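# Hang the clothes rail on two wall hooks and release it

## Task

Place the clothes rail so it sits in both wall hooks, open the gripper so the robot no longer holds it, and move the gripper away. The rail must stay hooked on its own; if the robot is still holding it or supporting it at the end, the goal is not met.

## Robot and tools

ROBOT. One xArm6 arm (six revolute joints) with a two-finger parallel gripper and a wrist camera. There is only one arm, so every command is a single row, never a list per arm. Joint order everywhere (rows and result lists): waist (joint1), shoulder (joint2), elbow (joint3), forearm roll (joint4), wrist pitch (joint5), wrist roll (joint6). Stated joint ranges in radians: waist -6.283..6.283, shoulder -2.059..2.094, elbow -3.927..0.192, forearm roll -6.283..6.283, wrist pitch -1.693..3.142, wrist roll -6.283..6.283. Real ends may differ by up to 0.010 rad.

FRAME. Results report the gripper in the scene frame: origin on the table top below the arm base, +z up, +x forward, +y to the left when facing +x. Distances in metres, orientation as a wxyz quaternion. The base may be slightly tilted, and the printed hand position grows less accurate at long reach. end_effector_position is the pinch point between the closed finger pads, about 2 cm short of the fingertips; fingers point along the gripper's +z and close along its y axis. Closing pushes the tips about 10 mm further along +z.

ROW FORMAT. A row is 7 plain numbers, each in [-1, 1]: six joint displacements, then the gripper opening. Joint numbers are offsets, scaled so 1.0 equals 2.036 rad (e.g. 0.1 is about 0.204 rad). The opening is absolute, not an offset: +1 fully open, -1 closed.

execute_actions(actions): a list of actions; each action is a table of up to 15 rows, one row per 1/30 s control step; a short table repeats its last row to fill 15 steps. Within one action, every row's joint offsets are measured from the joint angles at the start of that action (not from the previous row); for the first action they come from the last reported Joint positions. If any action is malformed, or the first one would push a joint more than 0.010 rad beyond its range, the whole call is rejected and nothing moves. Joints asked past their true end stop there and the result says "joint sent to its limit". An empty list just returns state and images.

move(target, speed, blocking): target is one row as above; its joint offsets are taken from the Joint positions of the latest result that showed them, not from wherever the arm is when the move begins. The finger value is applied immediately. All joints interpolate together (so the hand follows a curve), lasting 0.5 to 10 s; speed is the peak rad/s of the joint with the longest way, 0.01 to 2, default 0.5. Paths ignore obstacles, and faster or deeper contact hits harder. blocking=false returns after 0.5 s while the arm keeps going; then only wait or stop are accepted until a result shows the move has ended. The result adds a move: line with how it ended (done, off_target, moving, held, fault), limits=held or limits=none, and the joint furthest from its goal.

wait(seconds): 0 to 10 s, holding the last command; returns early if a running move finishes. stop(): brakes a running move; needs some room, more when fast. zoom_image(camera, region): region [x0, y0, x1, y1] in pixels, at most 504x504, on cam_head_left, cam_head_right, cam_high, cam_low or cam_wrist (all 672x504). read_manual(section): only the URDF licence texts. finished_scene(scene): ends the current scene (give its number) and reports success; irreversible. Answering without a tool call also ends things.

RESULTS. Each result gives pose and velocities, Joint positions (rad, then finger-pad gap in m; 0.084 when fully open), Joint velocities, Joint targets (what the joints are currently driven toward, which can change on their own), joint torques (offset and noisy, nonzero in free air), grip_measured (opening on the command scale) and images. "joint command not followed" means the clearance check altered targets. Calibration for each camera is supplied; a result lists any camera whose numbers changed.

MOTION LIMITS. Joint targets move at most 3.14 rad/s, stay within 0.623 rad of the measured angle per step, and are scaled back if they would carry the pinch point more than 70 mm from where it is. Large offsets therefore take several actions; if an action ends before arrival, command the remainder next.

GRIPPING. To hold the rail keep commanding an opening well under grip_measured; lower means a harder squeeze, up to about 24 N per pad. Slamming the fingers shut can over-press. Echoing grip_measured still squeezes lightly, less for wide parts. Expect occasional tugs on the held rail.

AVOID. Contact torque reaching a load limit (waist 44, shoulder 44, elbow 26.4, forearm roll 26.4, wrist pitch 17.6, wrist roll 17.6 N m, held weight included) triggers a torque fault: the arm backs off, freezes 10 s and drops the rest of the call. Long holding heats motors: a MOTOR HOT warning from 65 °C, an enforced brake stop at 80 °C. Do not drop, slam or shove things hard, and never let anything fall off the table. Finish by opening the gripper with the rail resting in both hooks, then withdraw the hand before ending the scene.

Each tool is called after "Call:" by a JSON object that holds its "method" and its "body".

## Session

Call:
{"method": "execute_actions", "body": {"actions": []}}

Scene clock: 0.00 s.
end_effector_position=(+0.4299, +0.0620, +0.3379) grip_measured=+1.00 end_effector_quat_wxyz=(-0.009, -0.404, +0.915, -0.007) end_effector_velocity=(+0.000, -0.000, -0.000) end_effector_angular_velocity=(+0.000, +0.000, -0.001)
Joint names: [waist, shoulder, elbow, forearm roll, wrist pitch, wrist roll]
Joint positions: [ 0.015 -0.289 -1.16   0.201  1.418  2.146  0.084]
Joint velocities: [-0.001  0.     0.     0.    -0.     0.     0.   ]
Joint torques (N m, as the arm reports them, + toward a larger angle): no reading
Motor temperatures (°C, as the motors report them): [32 30 31 27 34 36]
Joint targets: [0.015 -0.289 -1.160 0.201 1.418 2.146]
camera_calibration (this result's frames):
cam_wrist: T_world_to_cam=[[-0.738578, 0.674129, 0.0072282, 0.307178], [0.67388, 0.738534, -0.0213101, -0.253277], [-0.019704, -0.0108682, -0.999747, 0.477921], [0, 0, 0, 1]] pos_world=[0.40697, -0.0148302, 0.470182]

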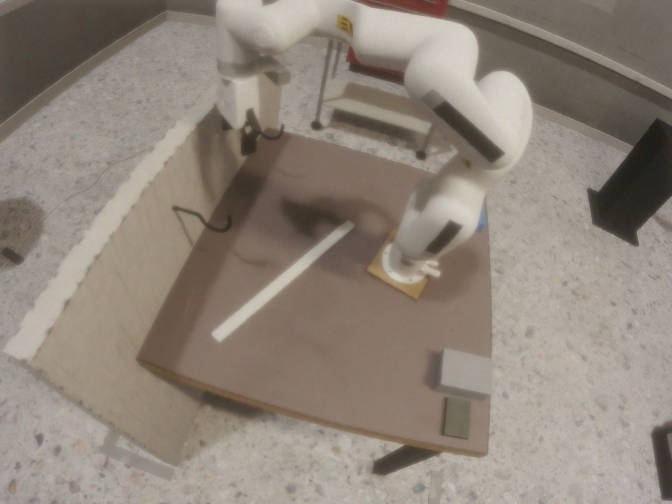

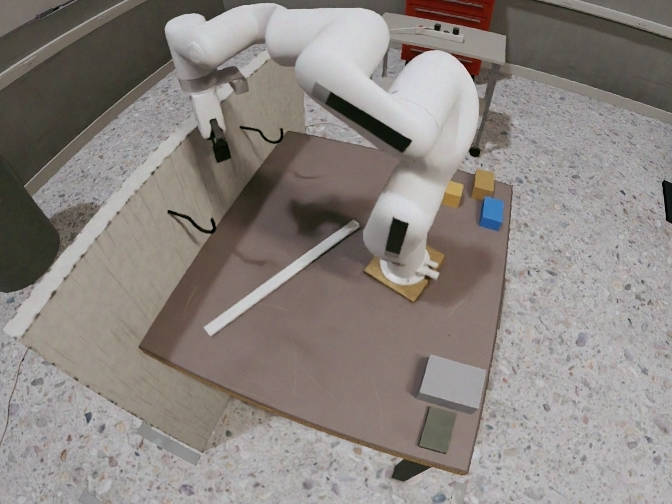

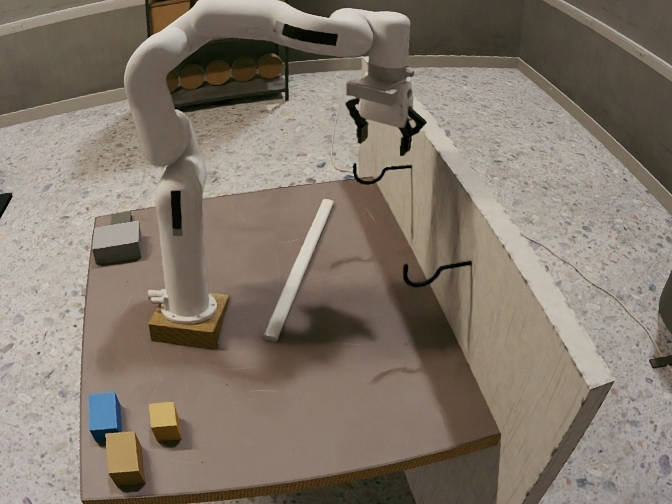

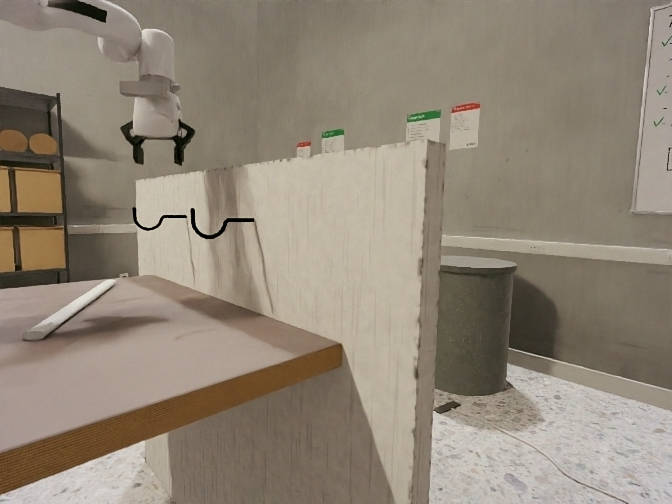

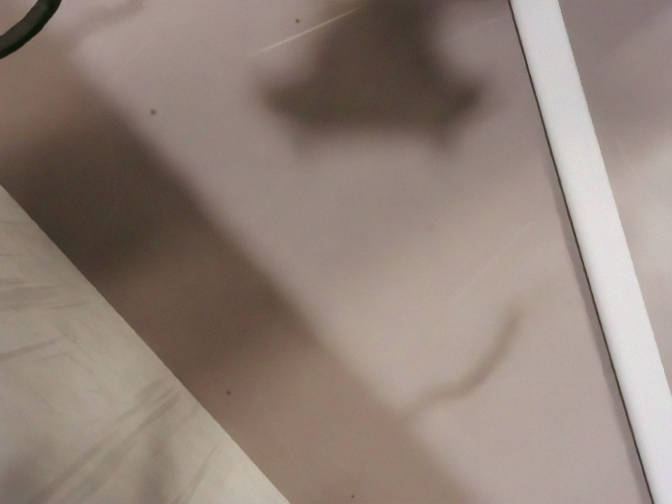

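Call:
{"method": "zoom_image", "body": {"camera": "cam_wrist", "region": [420, 0, 672, 504]}}

Call:
{"method": "zoom_image", "body": {"camera": "cam_high", "region": [220, 150, 500, 360]}}

Call:
{"method": "zoom_image", "body": {"camera": "cam_head_right", "region": [150, 100, 400, 360]}}

Region (420, 0, 672, 504) of cam_wrist's 672x504 image, scaled by 1.000.

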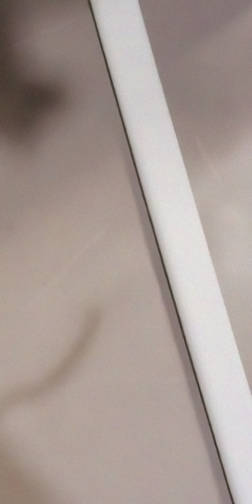

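Region (220, 150, 500, 360) of cam_high's 672x504 image, scaled by 1.800, with more detail than that image has; it fills the top 378 rows of this view, and the rest is white.

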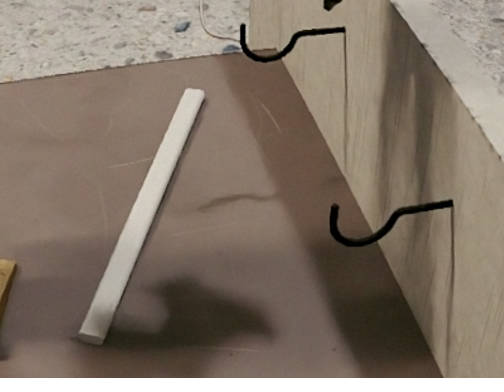

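Region (150, 100, 400, 360) of cam_head_right's 672x504 image, scaled by 1.938, with more detail than that image has; it fills the left 485 columns of this view, and the rest is white.

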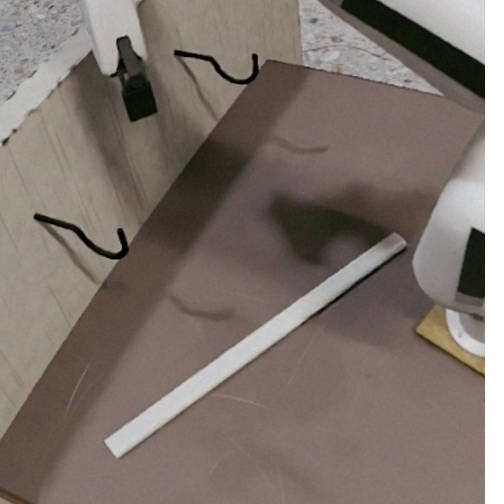

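Call:
{"method": "move", "body": {"target": [0.1842,-0.1945,0.4558,0.0300,-0.2972,-0.0177,0.5], "speed": 0.8}}

Scene clock: 103.87 s.
end_effector_position=(+0.2775, +0.1246, +0.1202) grip_measured=+0.49 end_effector_quat_wxyz=(+0.001, -0.523, +0.853, -0.000) end_effector_velocity=(-0.004, -0.001, -0.003) end_effector_angular_velocity=(-0.001, +0.008, +0.001)
Joint names: [waist, shoulder, elbow, forearm roll, wrist pitch, wrist roll]
Joint positions: [ 0.39  -0.684 -0.234  0.262  0.813  2.11   0.065]
Joint velocities: [ 0.003 -0.001  0.008  0.     0.     0.     0.   ]
Joint torques (N m, as the arm reports them, + toward a larger angle): [ -2.21  -6.95 -13.4    0.13  -2.39   0.11]
Motor temperatures (°C, as the motors report them): [32 31 35 27 35 36]
Joint targets: [0.390 -0.685 -0.233 0.262 0.813 2.110]
move: done; limits=none; farthest joint: the elbow, 0.002 radians from its target (0.928 radians at the start)
camera_calibration (this result's frames):
cam_wrist: T_world_to_cam=[[-0.890845, 0.45416, 0.011594, 0.223037], [0.45421, 0.890893, 0.00190288, -0.162248], [-0.00946482, 0.00696129, -0.999931, 0.252844], [0, 0, 0, 1]] pos_world=[0.274779, 0.0414914, 0.250549]

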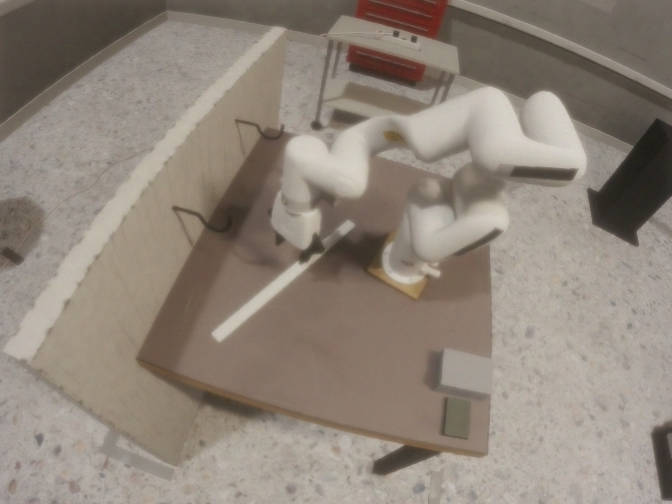

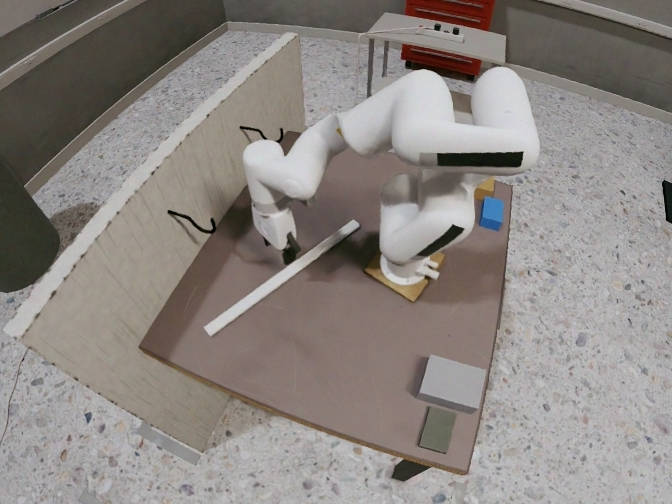

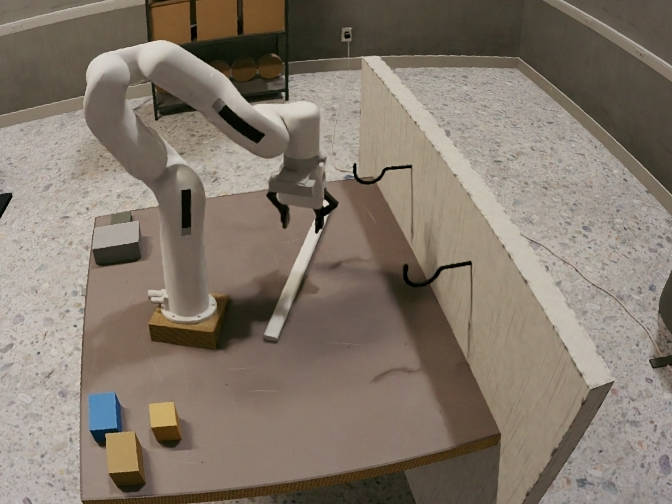

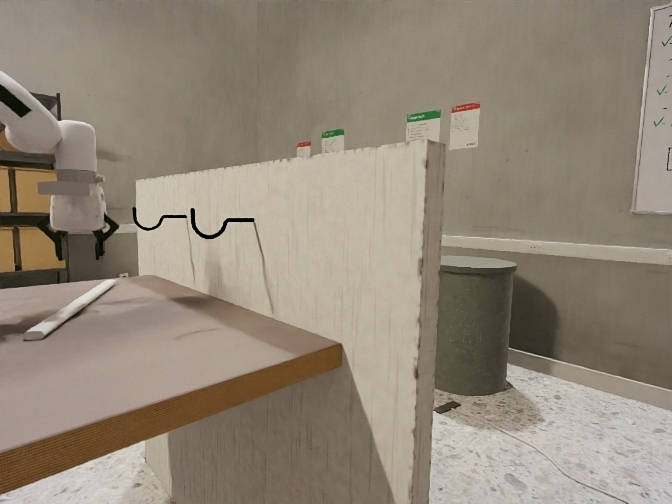

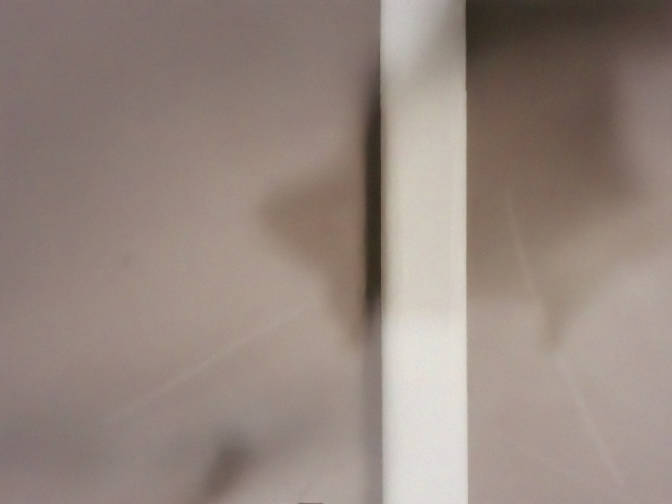

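Call:
{"method": "move", "body": {"target": [0.0737,0.2053,0.0226,0.1248,-0.2289,-0.0781,0.5], "speed": 0.4}}

Call:
{"method": "zoom_image", "body": {"camera": "cam_low", "region": [0, 230, 200, 350]}}

Scene clock: 121.77 s.
end_effector_position=(+0.2771, +0.1241, +0.0225) grip_measured=+0.49 end_effector_quat_wxyz=(+0.001, -0.524, +0.852, -0.000) end_effector_velocity=(-0.002, -0.001, -0.001) end_effector_angular_velocity=(-0.001, +0.004, -0.002)
Joint names: [waist, shoulder, elbow, forearm roll, wrist pitch, wrist roll]
Joint positions: [ 0.539 -0.267 -0.188  0.516  0.347  1.951  0.065]
Joint velocities: [ 0.001  0.002  0.002  0.001 -0.     0.001  0.   ]
Joint torques (N m, as the arm reports them, + toward a larger angle): [ -2.65 -11.05  -8.43   0.45  -2.51   0.13]
Motor temperatures (°C, as the motors report them): [32 30 35 27 35 36]
Joint targets: [0.540 -0.266 -0.188 0.516 0.347 1.951]
move: done; limits=none; farthest joint: the waist, 0.001 radians from its target (0.150 radians at the start)
camera_calibration (this result's frames):
cam_wrist: T_world_to_cam=[[-0.89188, 0.45214, 0.0109219, 0.224639], [0.452188, 0.89192, 0.00218669, -0.161076], [-0.00875278, 0.00688902, -0.999938, 0.15499], [0, 0, 0, 1]] pos_world=[0.274545, 0.0410309, 0.152879]

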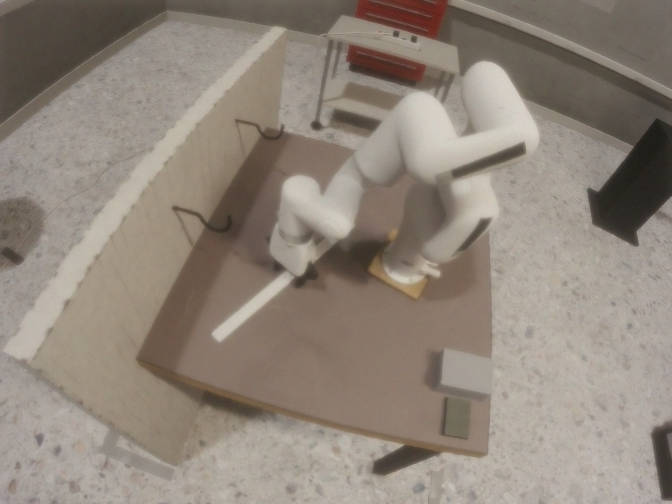

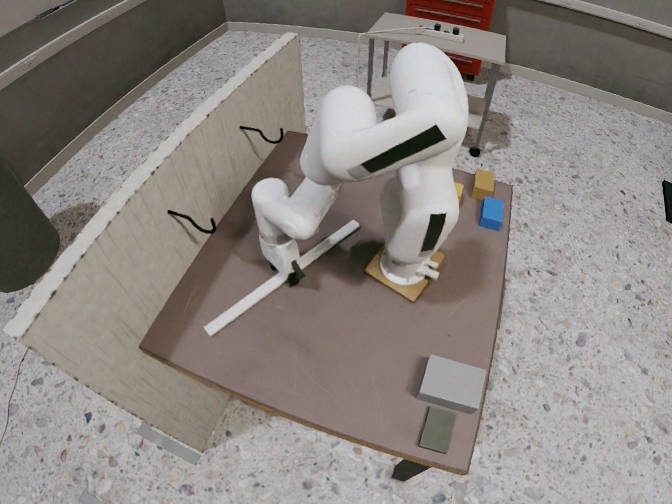

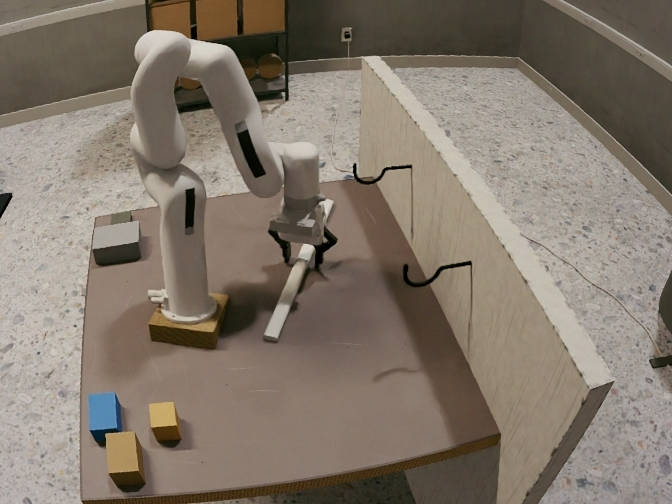

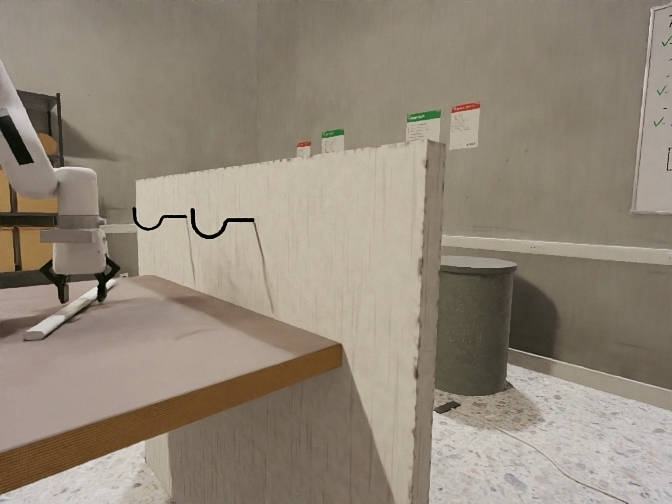

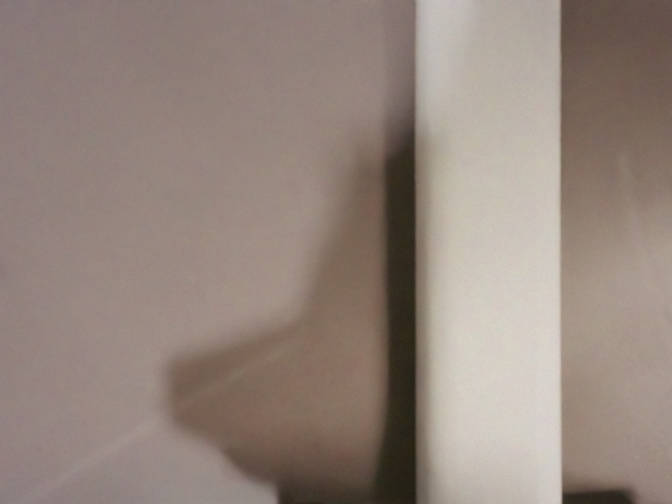

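Region (0, 230, 200, 350) of cam_low's 672x504 image, scaled by 2.520, with more detail than that image has; it fills the top 302 rows of this view, and the rest is white.

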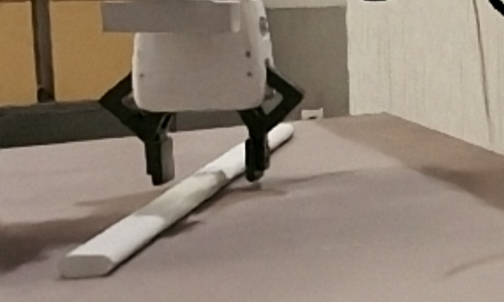

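Aligned (415–560, as in scene 1). Close.

Call:
{"method": "execute_actions", "body": {"actions": [[[0,0,0,0,0,0,0.2],[0,0,0,0,0,0,0.1],[0,0,0,0,0,0,0.0],[0,0,0,0,0,0,-0.1],[0,0,0,0,0,0,-0.2],[0,0,0,0,0,0,-0.25],[0,0,0,0,0,0,-0.3],[0,0,0,0,0,0,-0.4],[0,0,0,0,0,0,-0.5],[0,0,0,0,0,0,-0.6],[0,0,0,0,0,0,-0.7],[0,0,0,0,0,0,-0.8]]]}}

Call:
{"method": "zoom_image", "body": {"camera": "cam_low", "region": [0, 230, 200, 350]}}

Scene clock: 131.87 s.
end_effector_position=(+0.2772, +0.1242, +0.0225) grip_measured=-0.34 end_effector_quat_wxyz=(+0.001, -0.524, +0.852, -0.000) end_effector_velocity=(-0.000, -0.000, -0.000) end_effector_angular_velocity=(-0.000, +0.000, -0.001)
Joint names: [waist, shoulder, elbow, forearm roll, wrist pitch, wrist roll]
Joint positions: [ 0.54  -0.267 -0.188  0.516  0.347  1.951  0.029]
Joint velocities: [-0.001  0.     0.     0.     0.    -0.    -0.   ]
Joint torques (N m, as the arm reports them, + toward a larger angle): [ -3.13 -10.65  -8.34   0.46  -2.44   0.23]
Motor temperatures (°C, as the motors report them): [32 30 34 27 35 36]
Joint targets: [0.539 -0.267 -0.188 0.516 0.347 1.951]
camera_calibration (this result's frames):
cam_wrist: T_world_to_cam=[[-0.891906, 0.452091, 0.0108199, 0.224692], [0.452138, 0.891945, 0.00228304, -0.16112], [-0.00861864, 0.00692837, -0.999939, 0.154978], [0, 0, 0, 1]] pos_world=[0.274589, 0.0410548, 0.152905]

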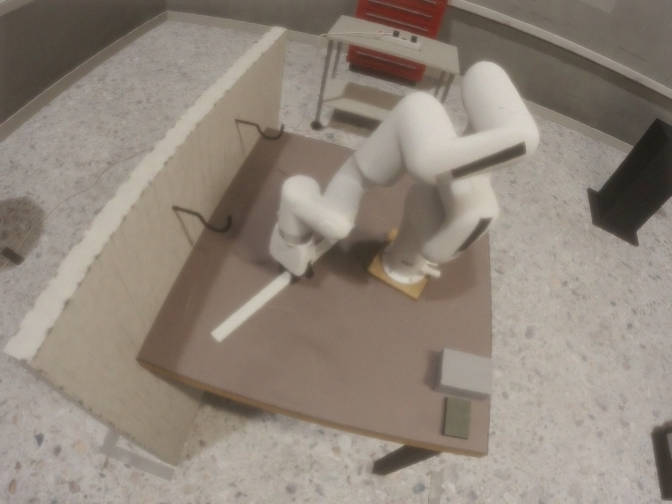

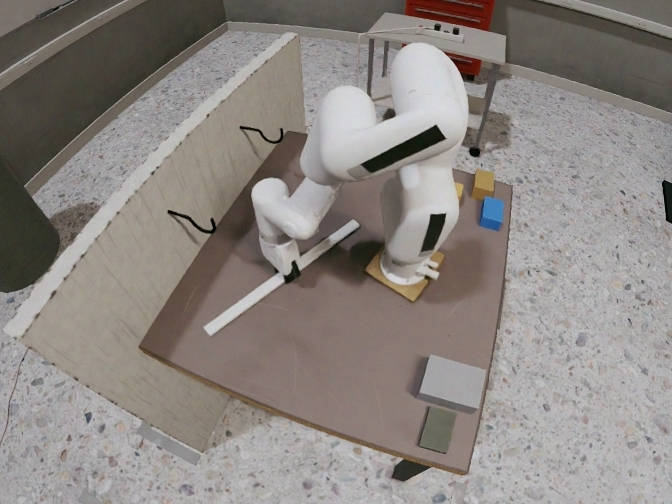

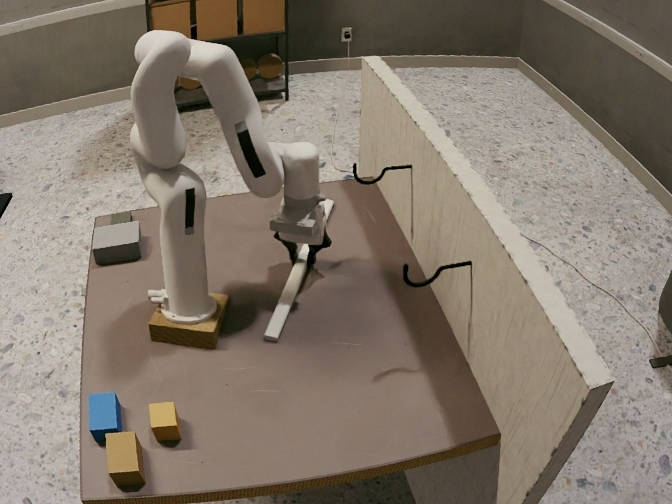

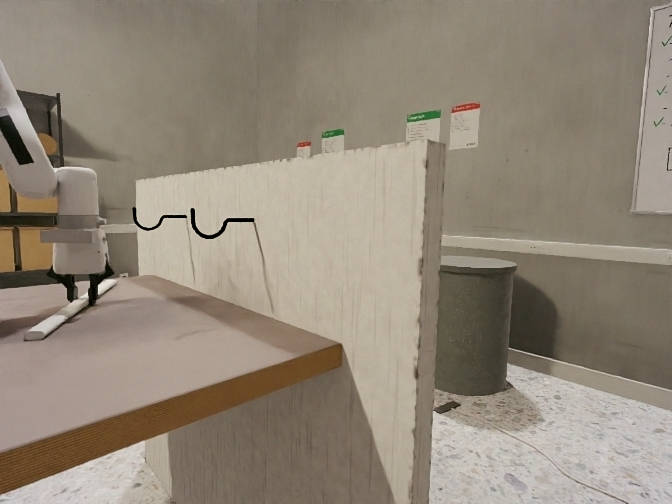

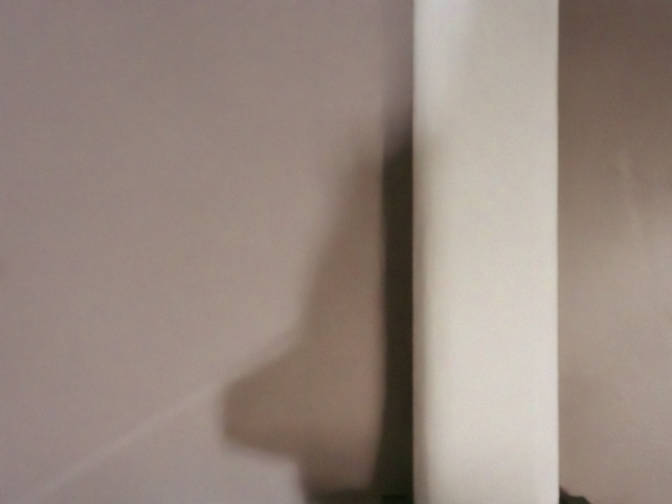

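Region (0, 230, 200, 350) of cam_low's 672x504 image, scaled by 2.520, with more detail than that image has; it fills the top 302 rows of this view, and the rest is white.

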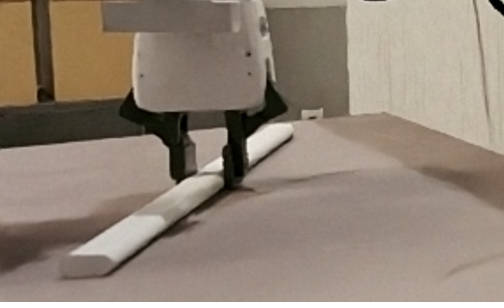

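Call:
{"method": "zoom_image", "body": {"camera": "cam_low", "region": [0, 190, 280, 340]}}

Call:
{"method": "move", "body": {"target": [-0.022,-0.0616,-0.0068,-0.0374,0.0687,0.0234,-0.8], "speed": 0.3}}

Region (0, 190, 280, 340) of cam_low's 672x504 image, scaled by 1.800, with more detail than that image has; it fills the top 270 rows of this view, and the rest is white.

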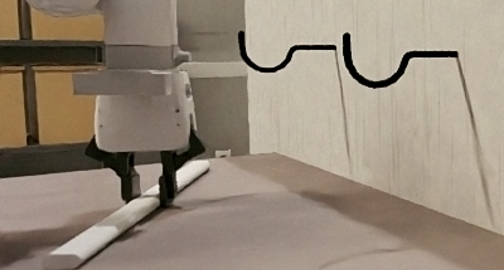

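Scene clock: 141.23 s.
end_effector_position=(+0.2813, +0.1323, +0.0509) grip_measured=-0.34 end_effector_quat_wxyz=(+0.006, -0.525, +0.851, +0.012) end_effector_velocity=(+0.002, +0.000, +0.002) end_effector_angular_velocity=(+0.001, -0.005, -0.001)
Joint names: [waist, shoulder, elbow, forearm roll, wrist pitch, wrist roll]
Joint positions: [ 0.495 -0.392 -0.202  0.44   0.487  1.998  0.029]
Joint velocities: [-0.002 -0.002 -0.003 -0.    -0.     0.001  0.   ]
Joint torques (N m, as the arm reports them, + toward a larger angle): [ -2.76 -11.16 -11.02   0.19  -2.67   0.26]
Motor temperatures (°C, as the motors report them): [32 30 34 27 35 36]
Joint targets: [0.495 -0.392 -0.202 0.440 0.487 1.998]
move: done; limits=none; farthest joint: the waist, 0.000 radians from its target (0.044 radians at the start)
camera_calibration (this result's frames):
cam_wrist: T_world_to_cam=[[-0.893714, 0.447854, 0.0264987, 0.224641], [0.448435, 0.893525, 0.0227937, -0.170469], [-0.013469, 0.0322539, -0.999389, 0.181285], [0, 0, 0, 1]] pos_world=[0.279651, 0.0458652, 0.179107]

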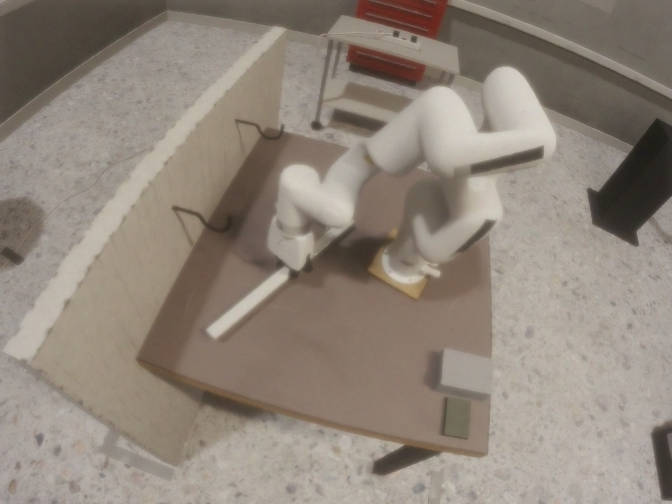

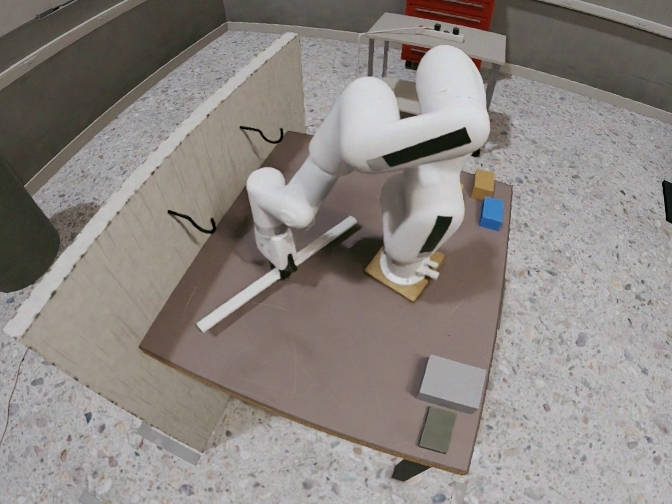

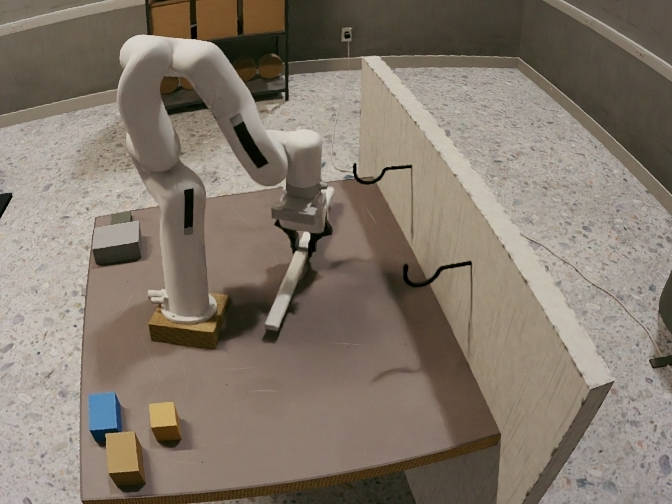

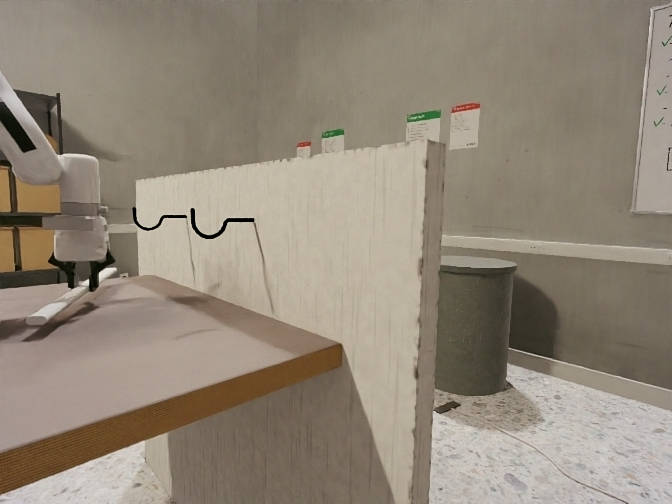

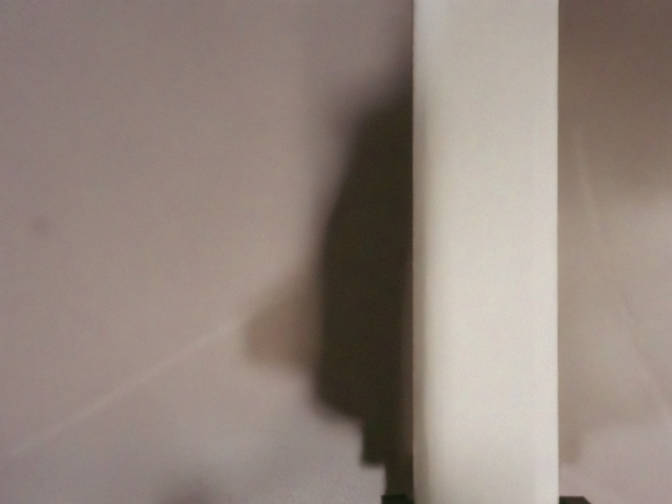

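Call:
{"method": "move", "body": {"target": [-0.3055,-0.1095,-0.2392,-0.1017,0.3988,-0.3767,-0.8], "speed": 0.5}}

Scene clock: 177.77 s.
end_effector_position=(+0.3295, +0.0196, +0.2751) grip_measured=-0.34 end_effector_quat_wxyz=(-0.001, +0.707, -0.708, +0.000) end_effector_velocity=(+0.002, -0.001, +0.003) end_effector_angular_velocity=(-0.003, -0.008, +0.002)
Joint names: [waist, shoulder, elbow, forearm roll, wrist pitch, wrist roll]
Joint positions: [-0.127 -0.614 -0.688  0.233  1.299  1.232  0.029]
Joint velocities: [-0.002 -0.001 -0.006 -0.001 -0.    -0.003 -0.   ]
Joint torques (N m, as the arm reports them, + toward a larger angle): [ -3.52  -9.07 -16.48   0.4   -2.82  -0.09]
Motor temperatures (°C, as the motors report them): [32 30 34 27 35 36]
Joint targets: [-0.127 -0.615 -0.689 0.233 1.299 1.231]
move: done; limits=none; farthest joint: the elbow, 0.001 radians from its target (0.487 radians at the start)
camera_calibration (this result's frames):
cam_wrist: T_world_to_cam=[[-0.999928, 0.00146102, 0.0119503, 0.359969], [0.00147332, 0.999998, 0.0010205, 0.0546797], [-0.0119487, 0.00103803, -0.999928, 0.409894], [0, 0, 0, 1]] pos_world=[0.36476, -0.0556311, 0.405507]

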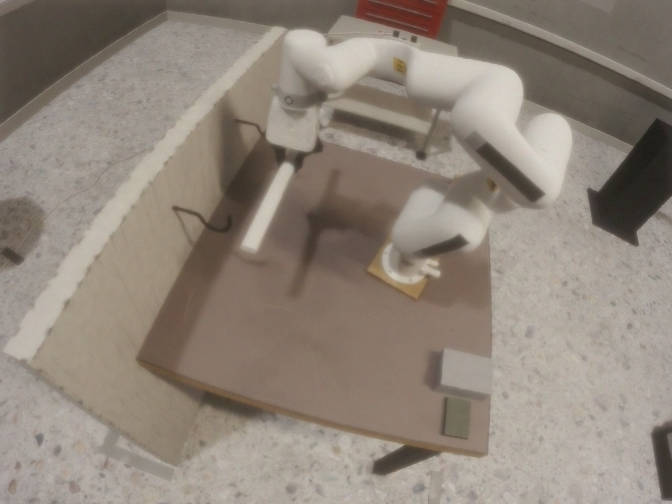

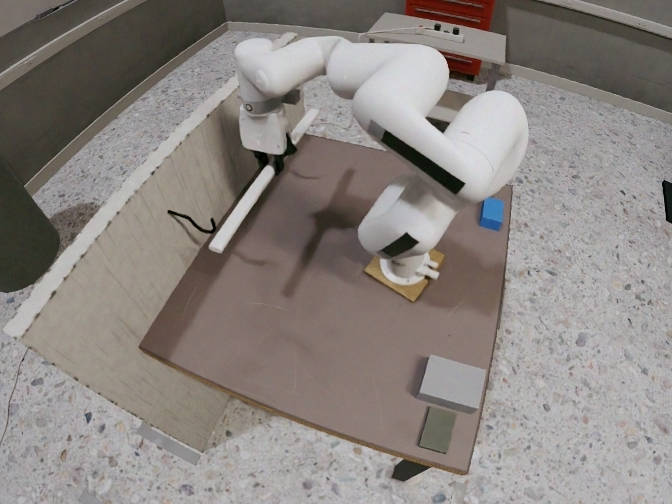

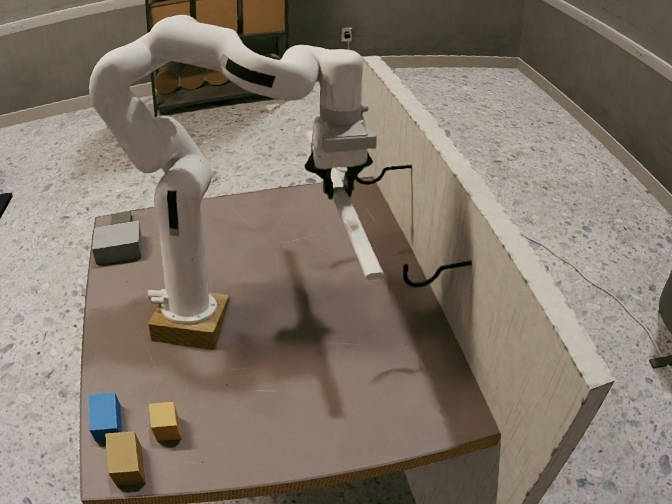

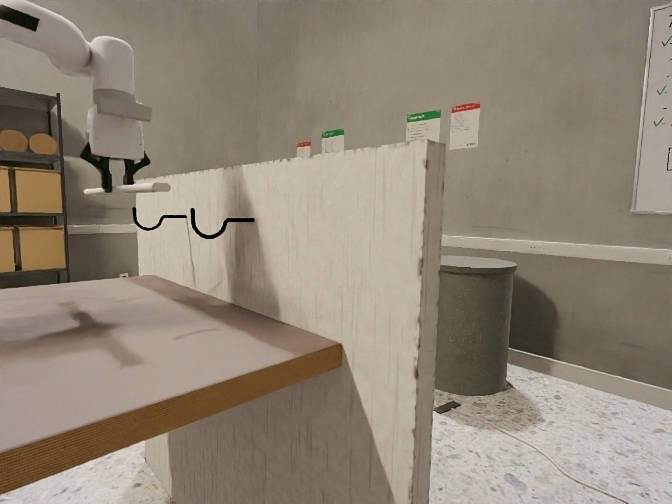

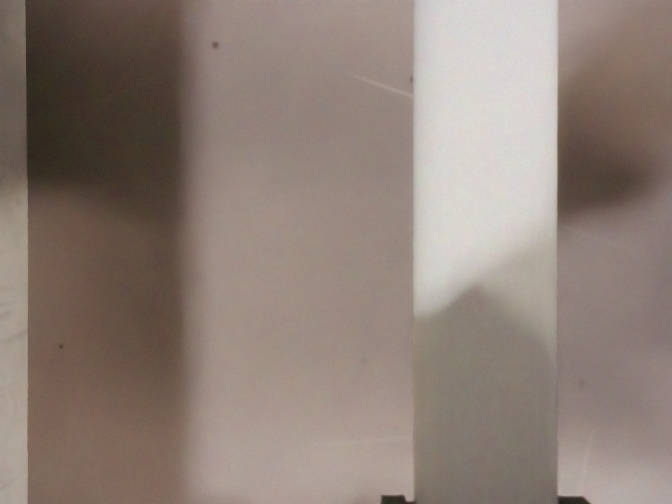

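Call:
{"method": "move", "body": {"target": [0.0265,0.1920,-0.1680,0.0020,-0.0300,0.0196,-0.8], "speed": 0.4}}

Call:
{"method": "zoom_image", "body": {"camera": "cam_high", "region": [300, 80, 520, 300]}}

Call:
{"method": "zoom_image", "body": {"camera": "cam_low", "region": [80, 130, 300, 260]}}

Scene clock: 203.13 s.
end_effector_position=(+0.4398, +0.0119, +0.2790) grip_measured=-0.34 end_effector_quat_wxyz=(-0.001, +0.707, -0.707, +0.001) end_effector_velocity=(-0.000, -0.001, -0.002) end_effector_angular_velocity=(+0.001, +0.005, -0.003)
Joint names: [waist, shoulder, elbow, forearm roll, wrist pitch, wrist roll]
Joint positions: [-0.073 -0.224 -1.03   0.237  1.238  1.271  0.029]
Joint velocities: [-0.001  0.005  0.     0.    -0.     0.001  0.   ]
Joint torques (N m, as the arm reports them, + toward a larger angle): [ -5.9  -17.09 -16.59   0.44  -2.8   -0.13]
Motor temperatures (°C, as the motors report them): [32 30 36 27 35 36]
Joint targets: [-0.073 -0.224 -1.030 0.237 1.238 1.271]
move: done; limits=none; farthest joint: the shoulder, 0.001 radians from its target (0.392 radians at the start)
camera_calibration (this result's frames):
cam_wrist: T_world_to_cam=[[-0.99995, 0.000816265, 0.00998237, 0.470803], [0.000826466, 0.999999, 0.00101784, 0.0624989], [-0.00998153, 0.00102604, -0.99995, 0.414229], [0, 0, 0, 1]] pos_world=[0.474862, -0.0633082, 0.409445]

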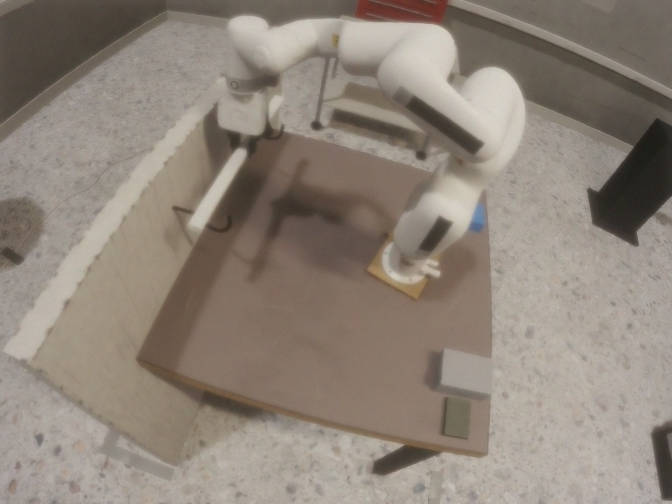

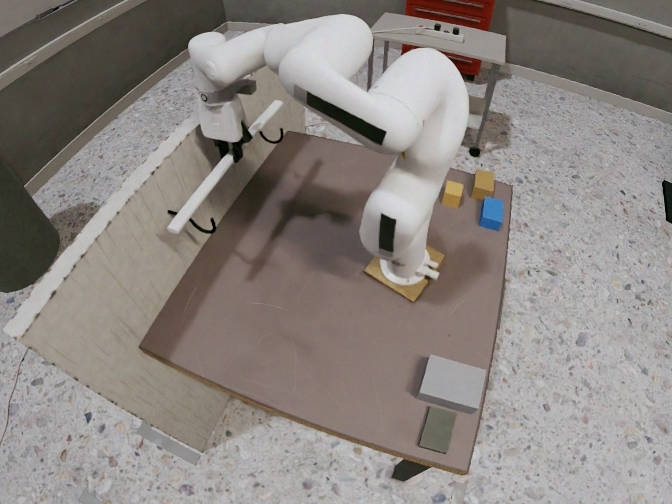

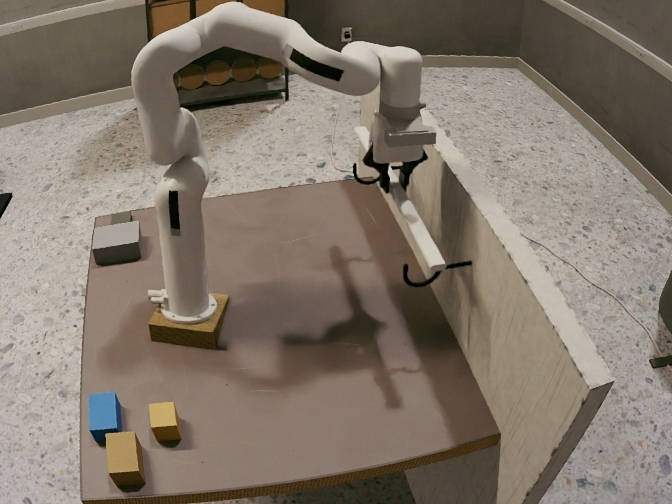

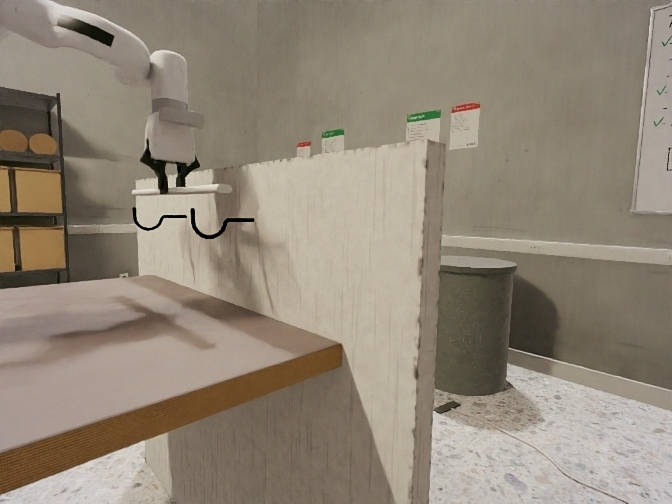

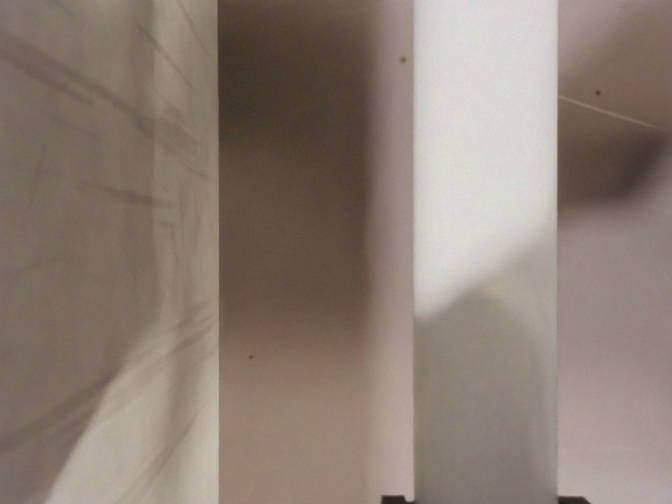

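Region (300, 80, 520, 300) of cam_high's 672x504 image, scaled by 2.291, with more detail than that image has.

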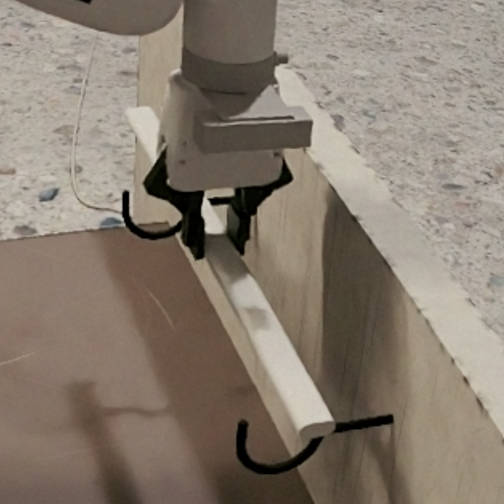

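Region (80, 130, 300, 260) of cam_low's 672x504 image, scaled by 2.291, with more detail than that image has; it fills the top 298 rows of this view, and the rest is white.

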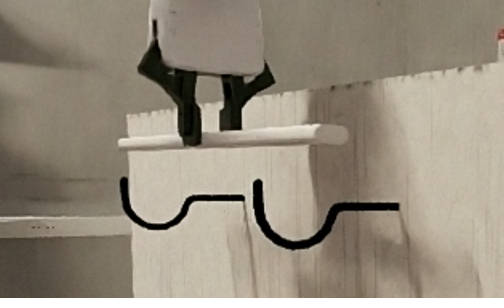

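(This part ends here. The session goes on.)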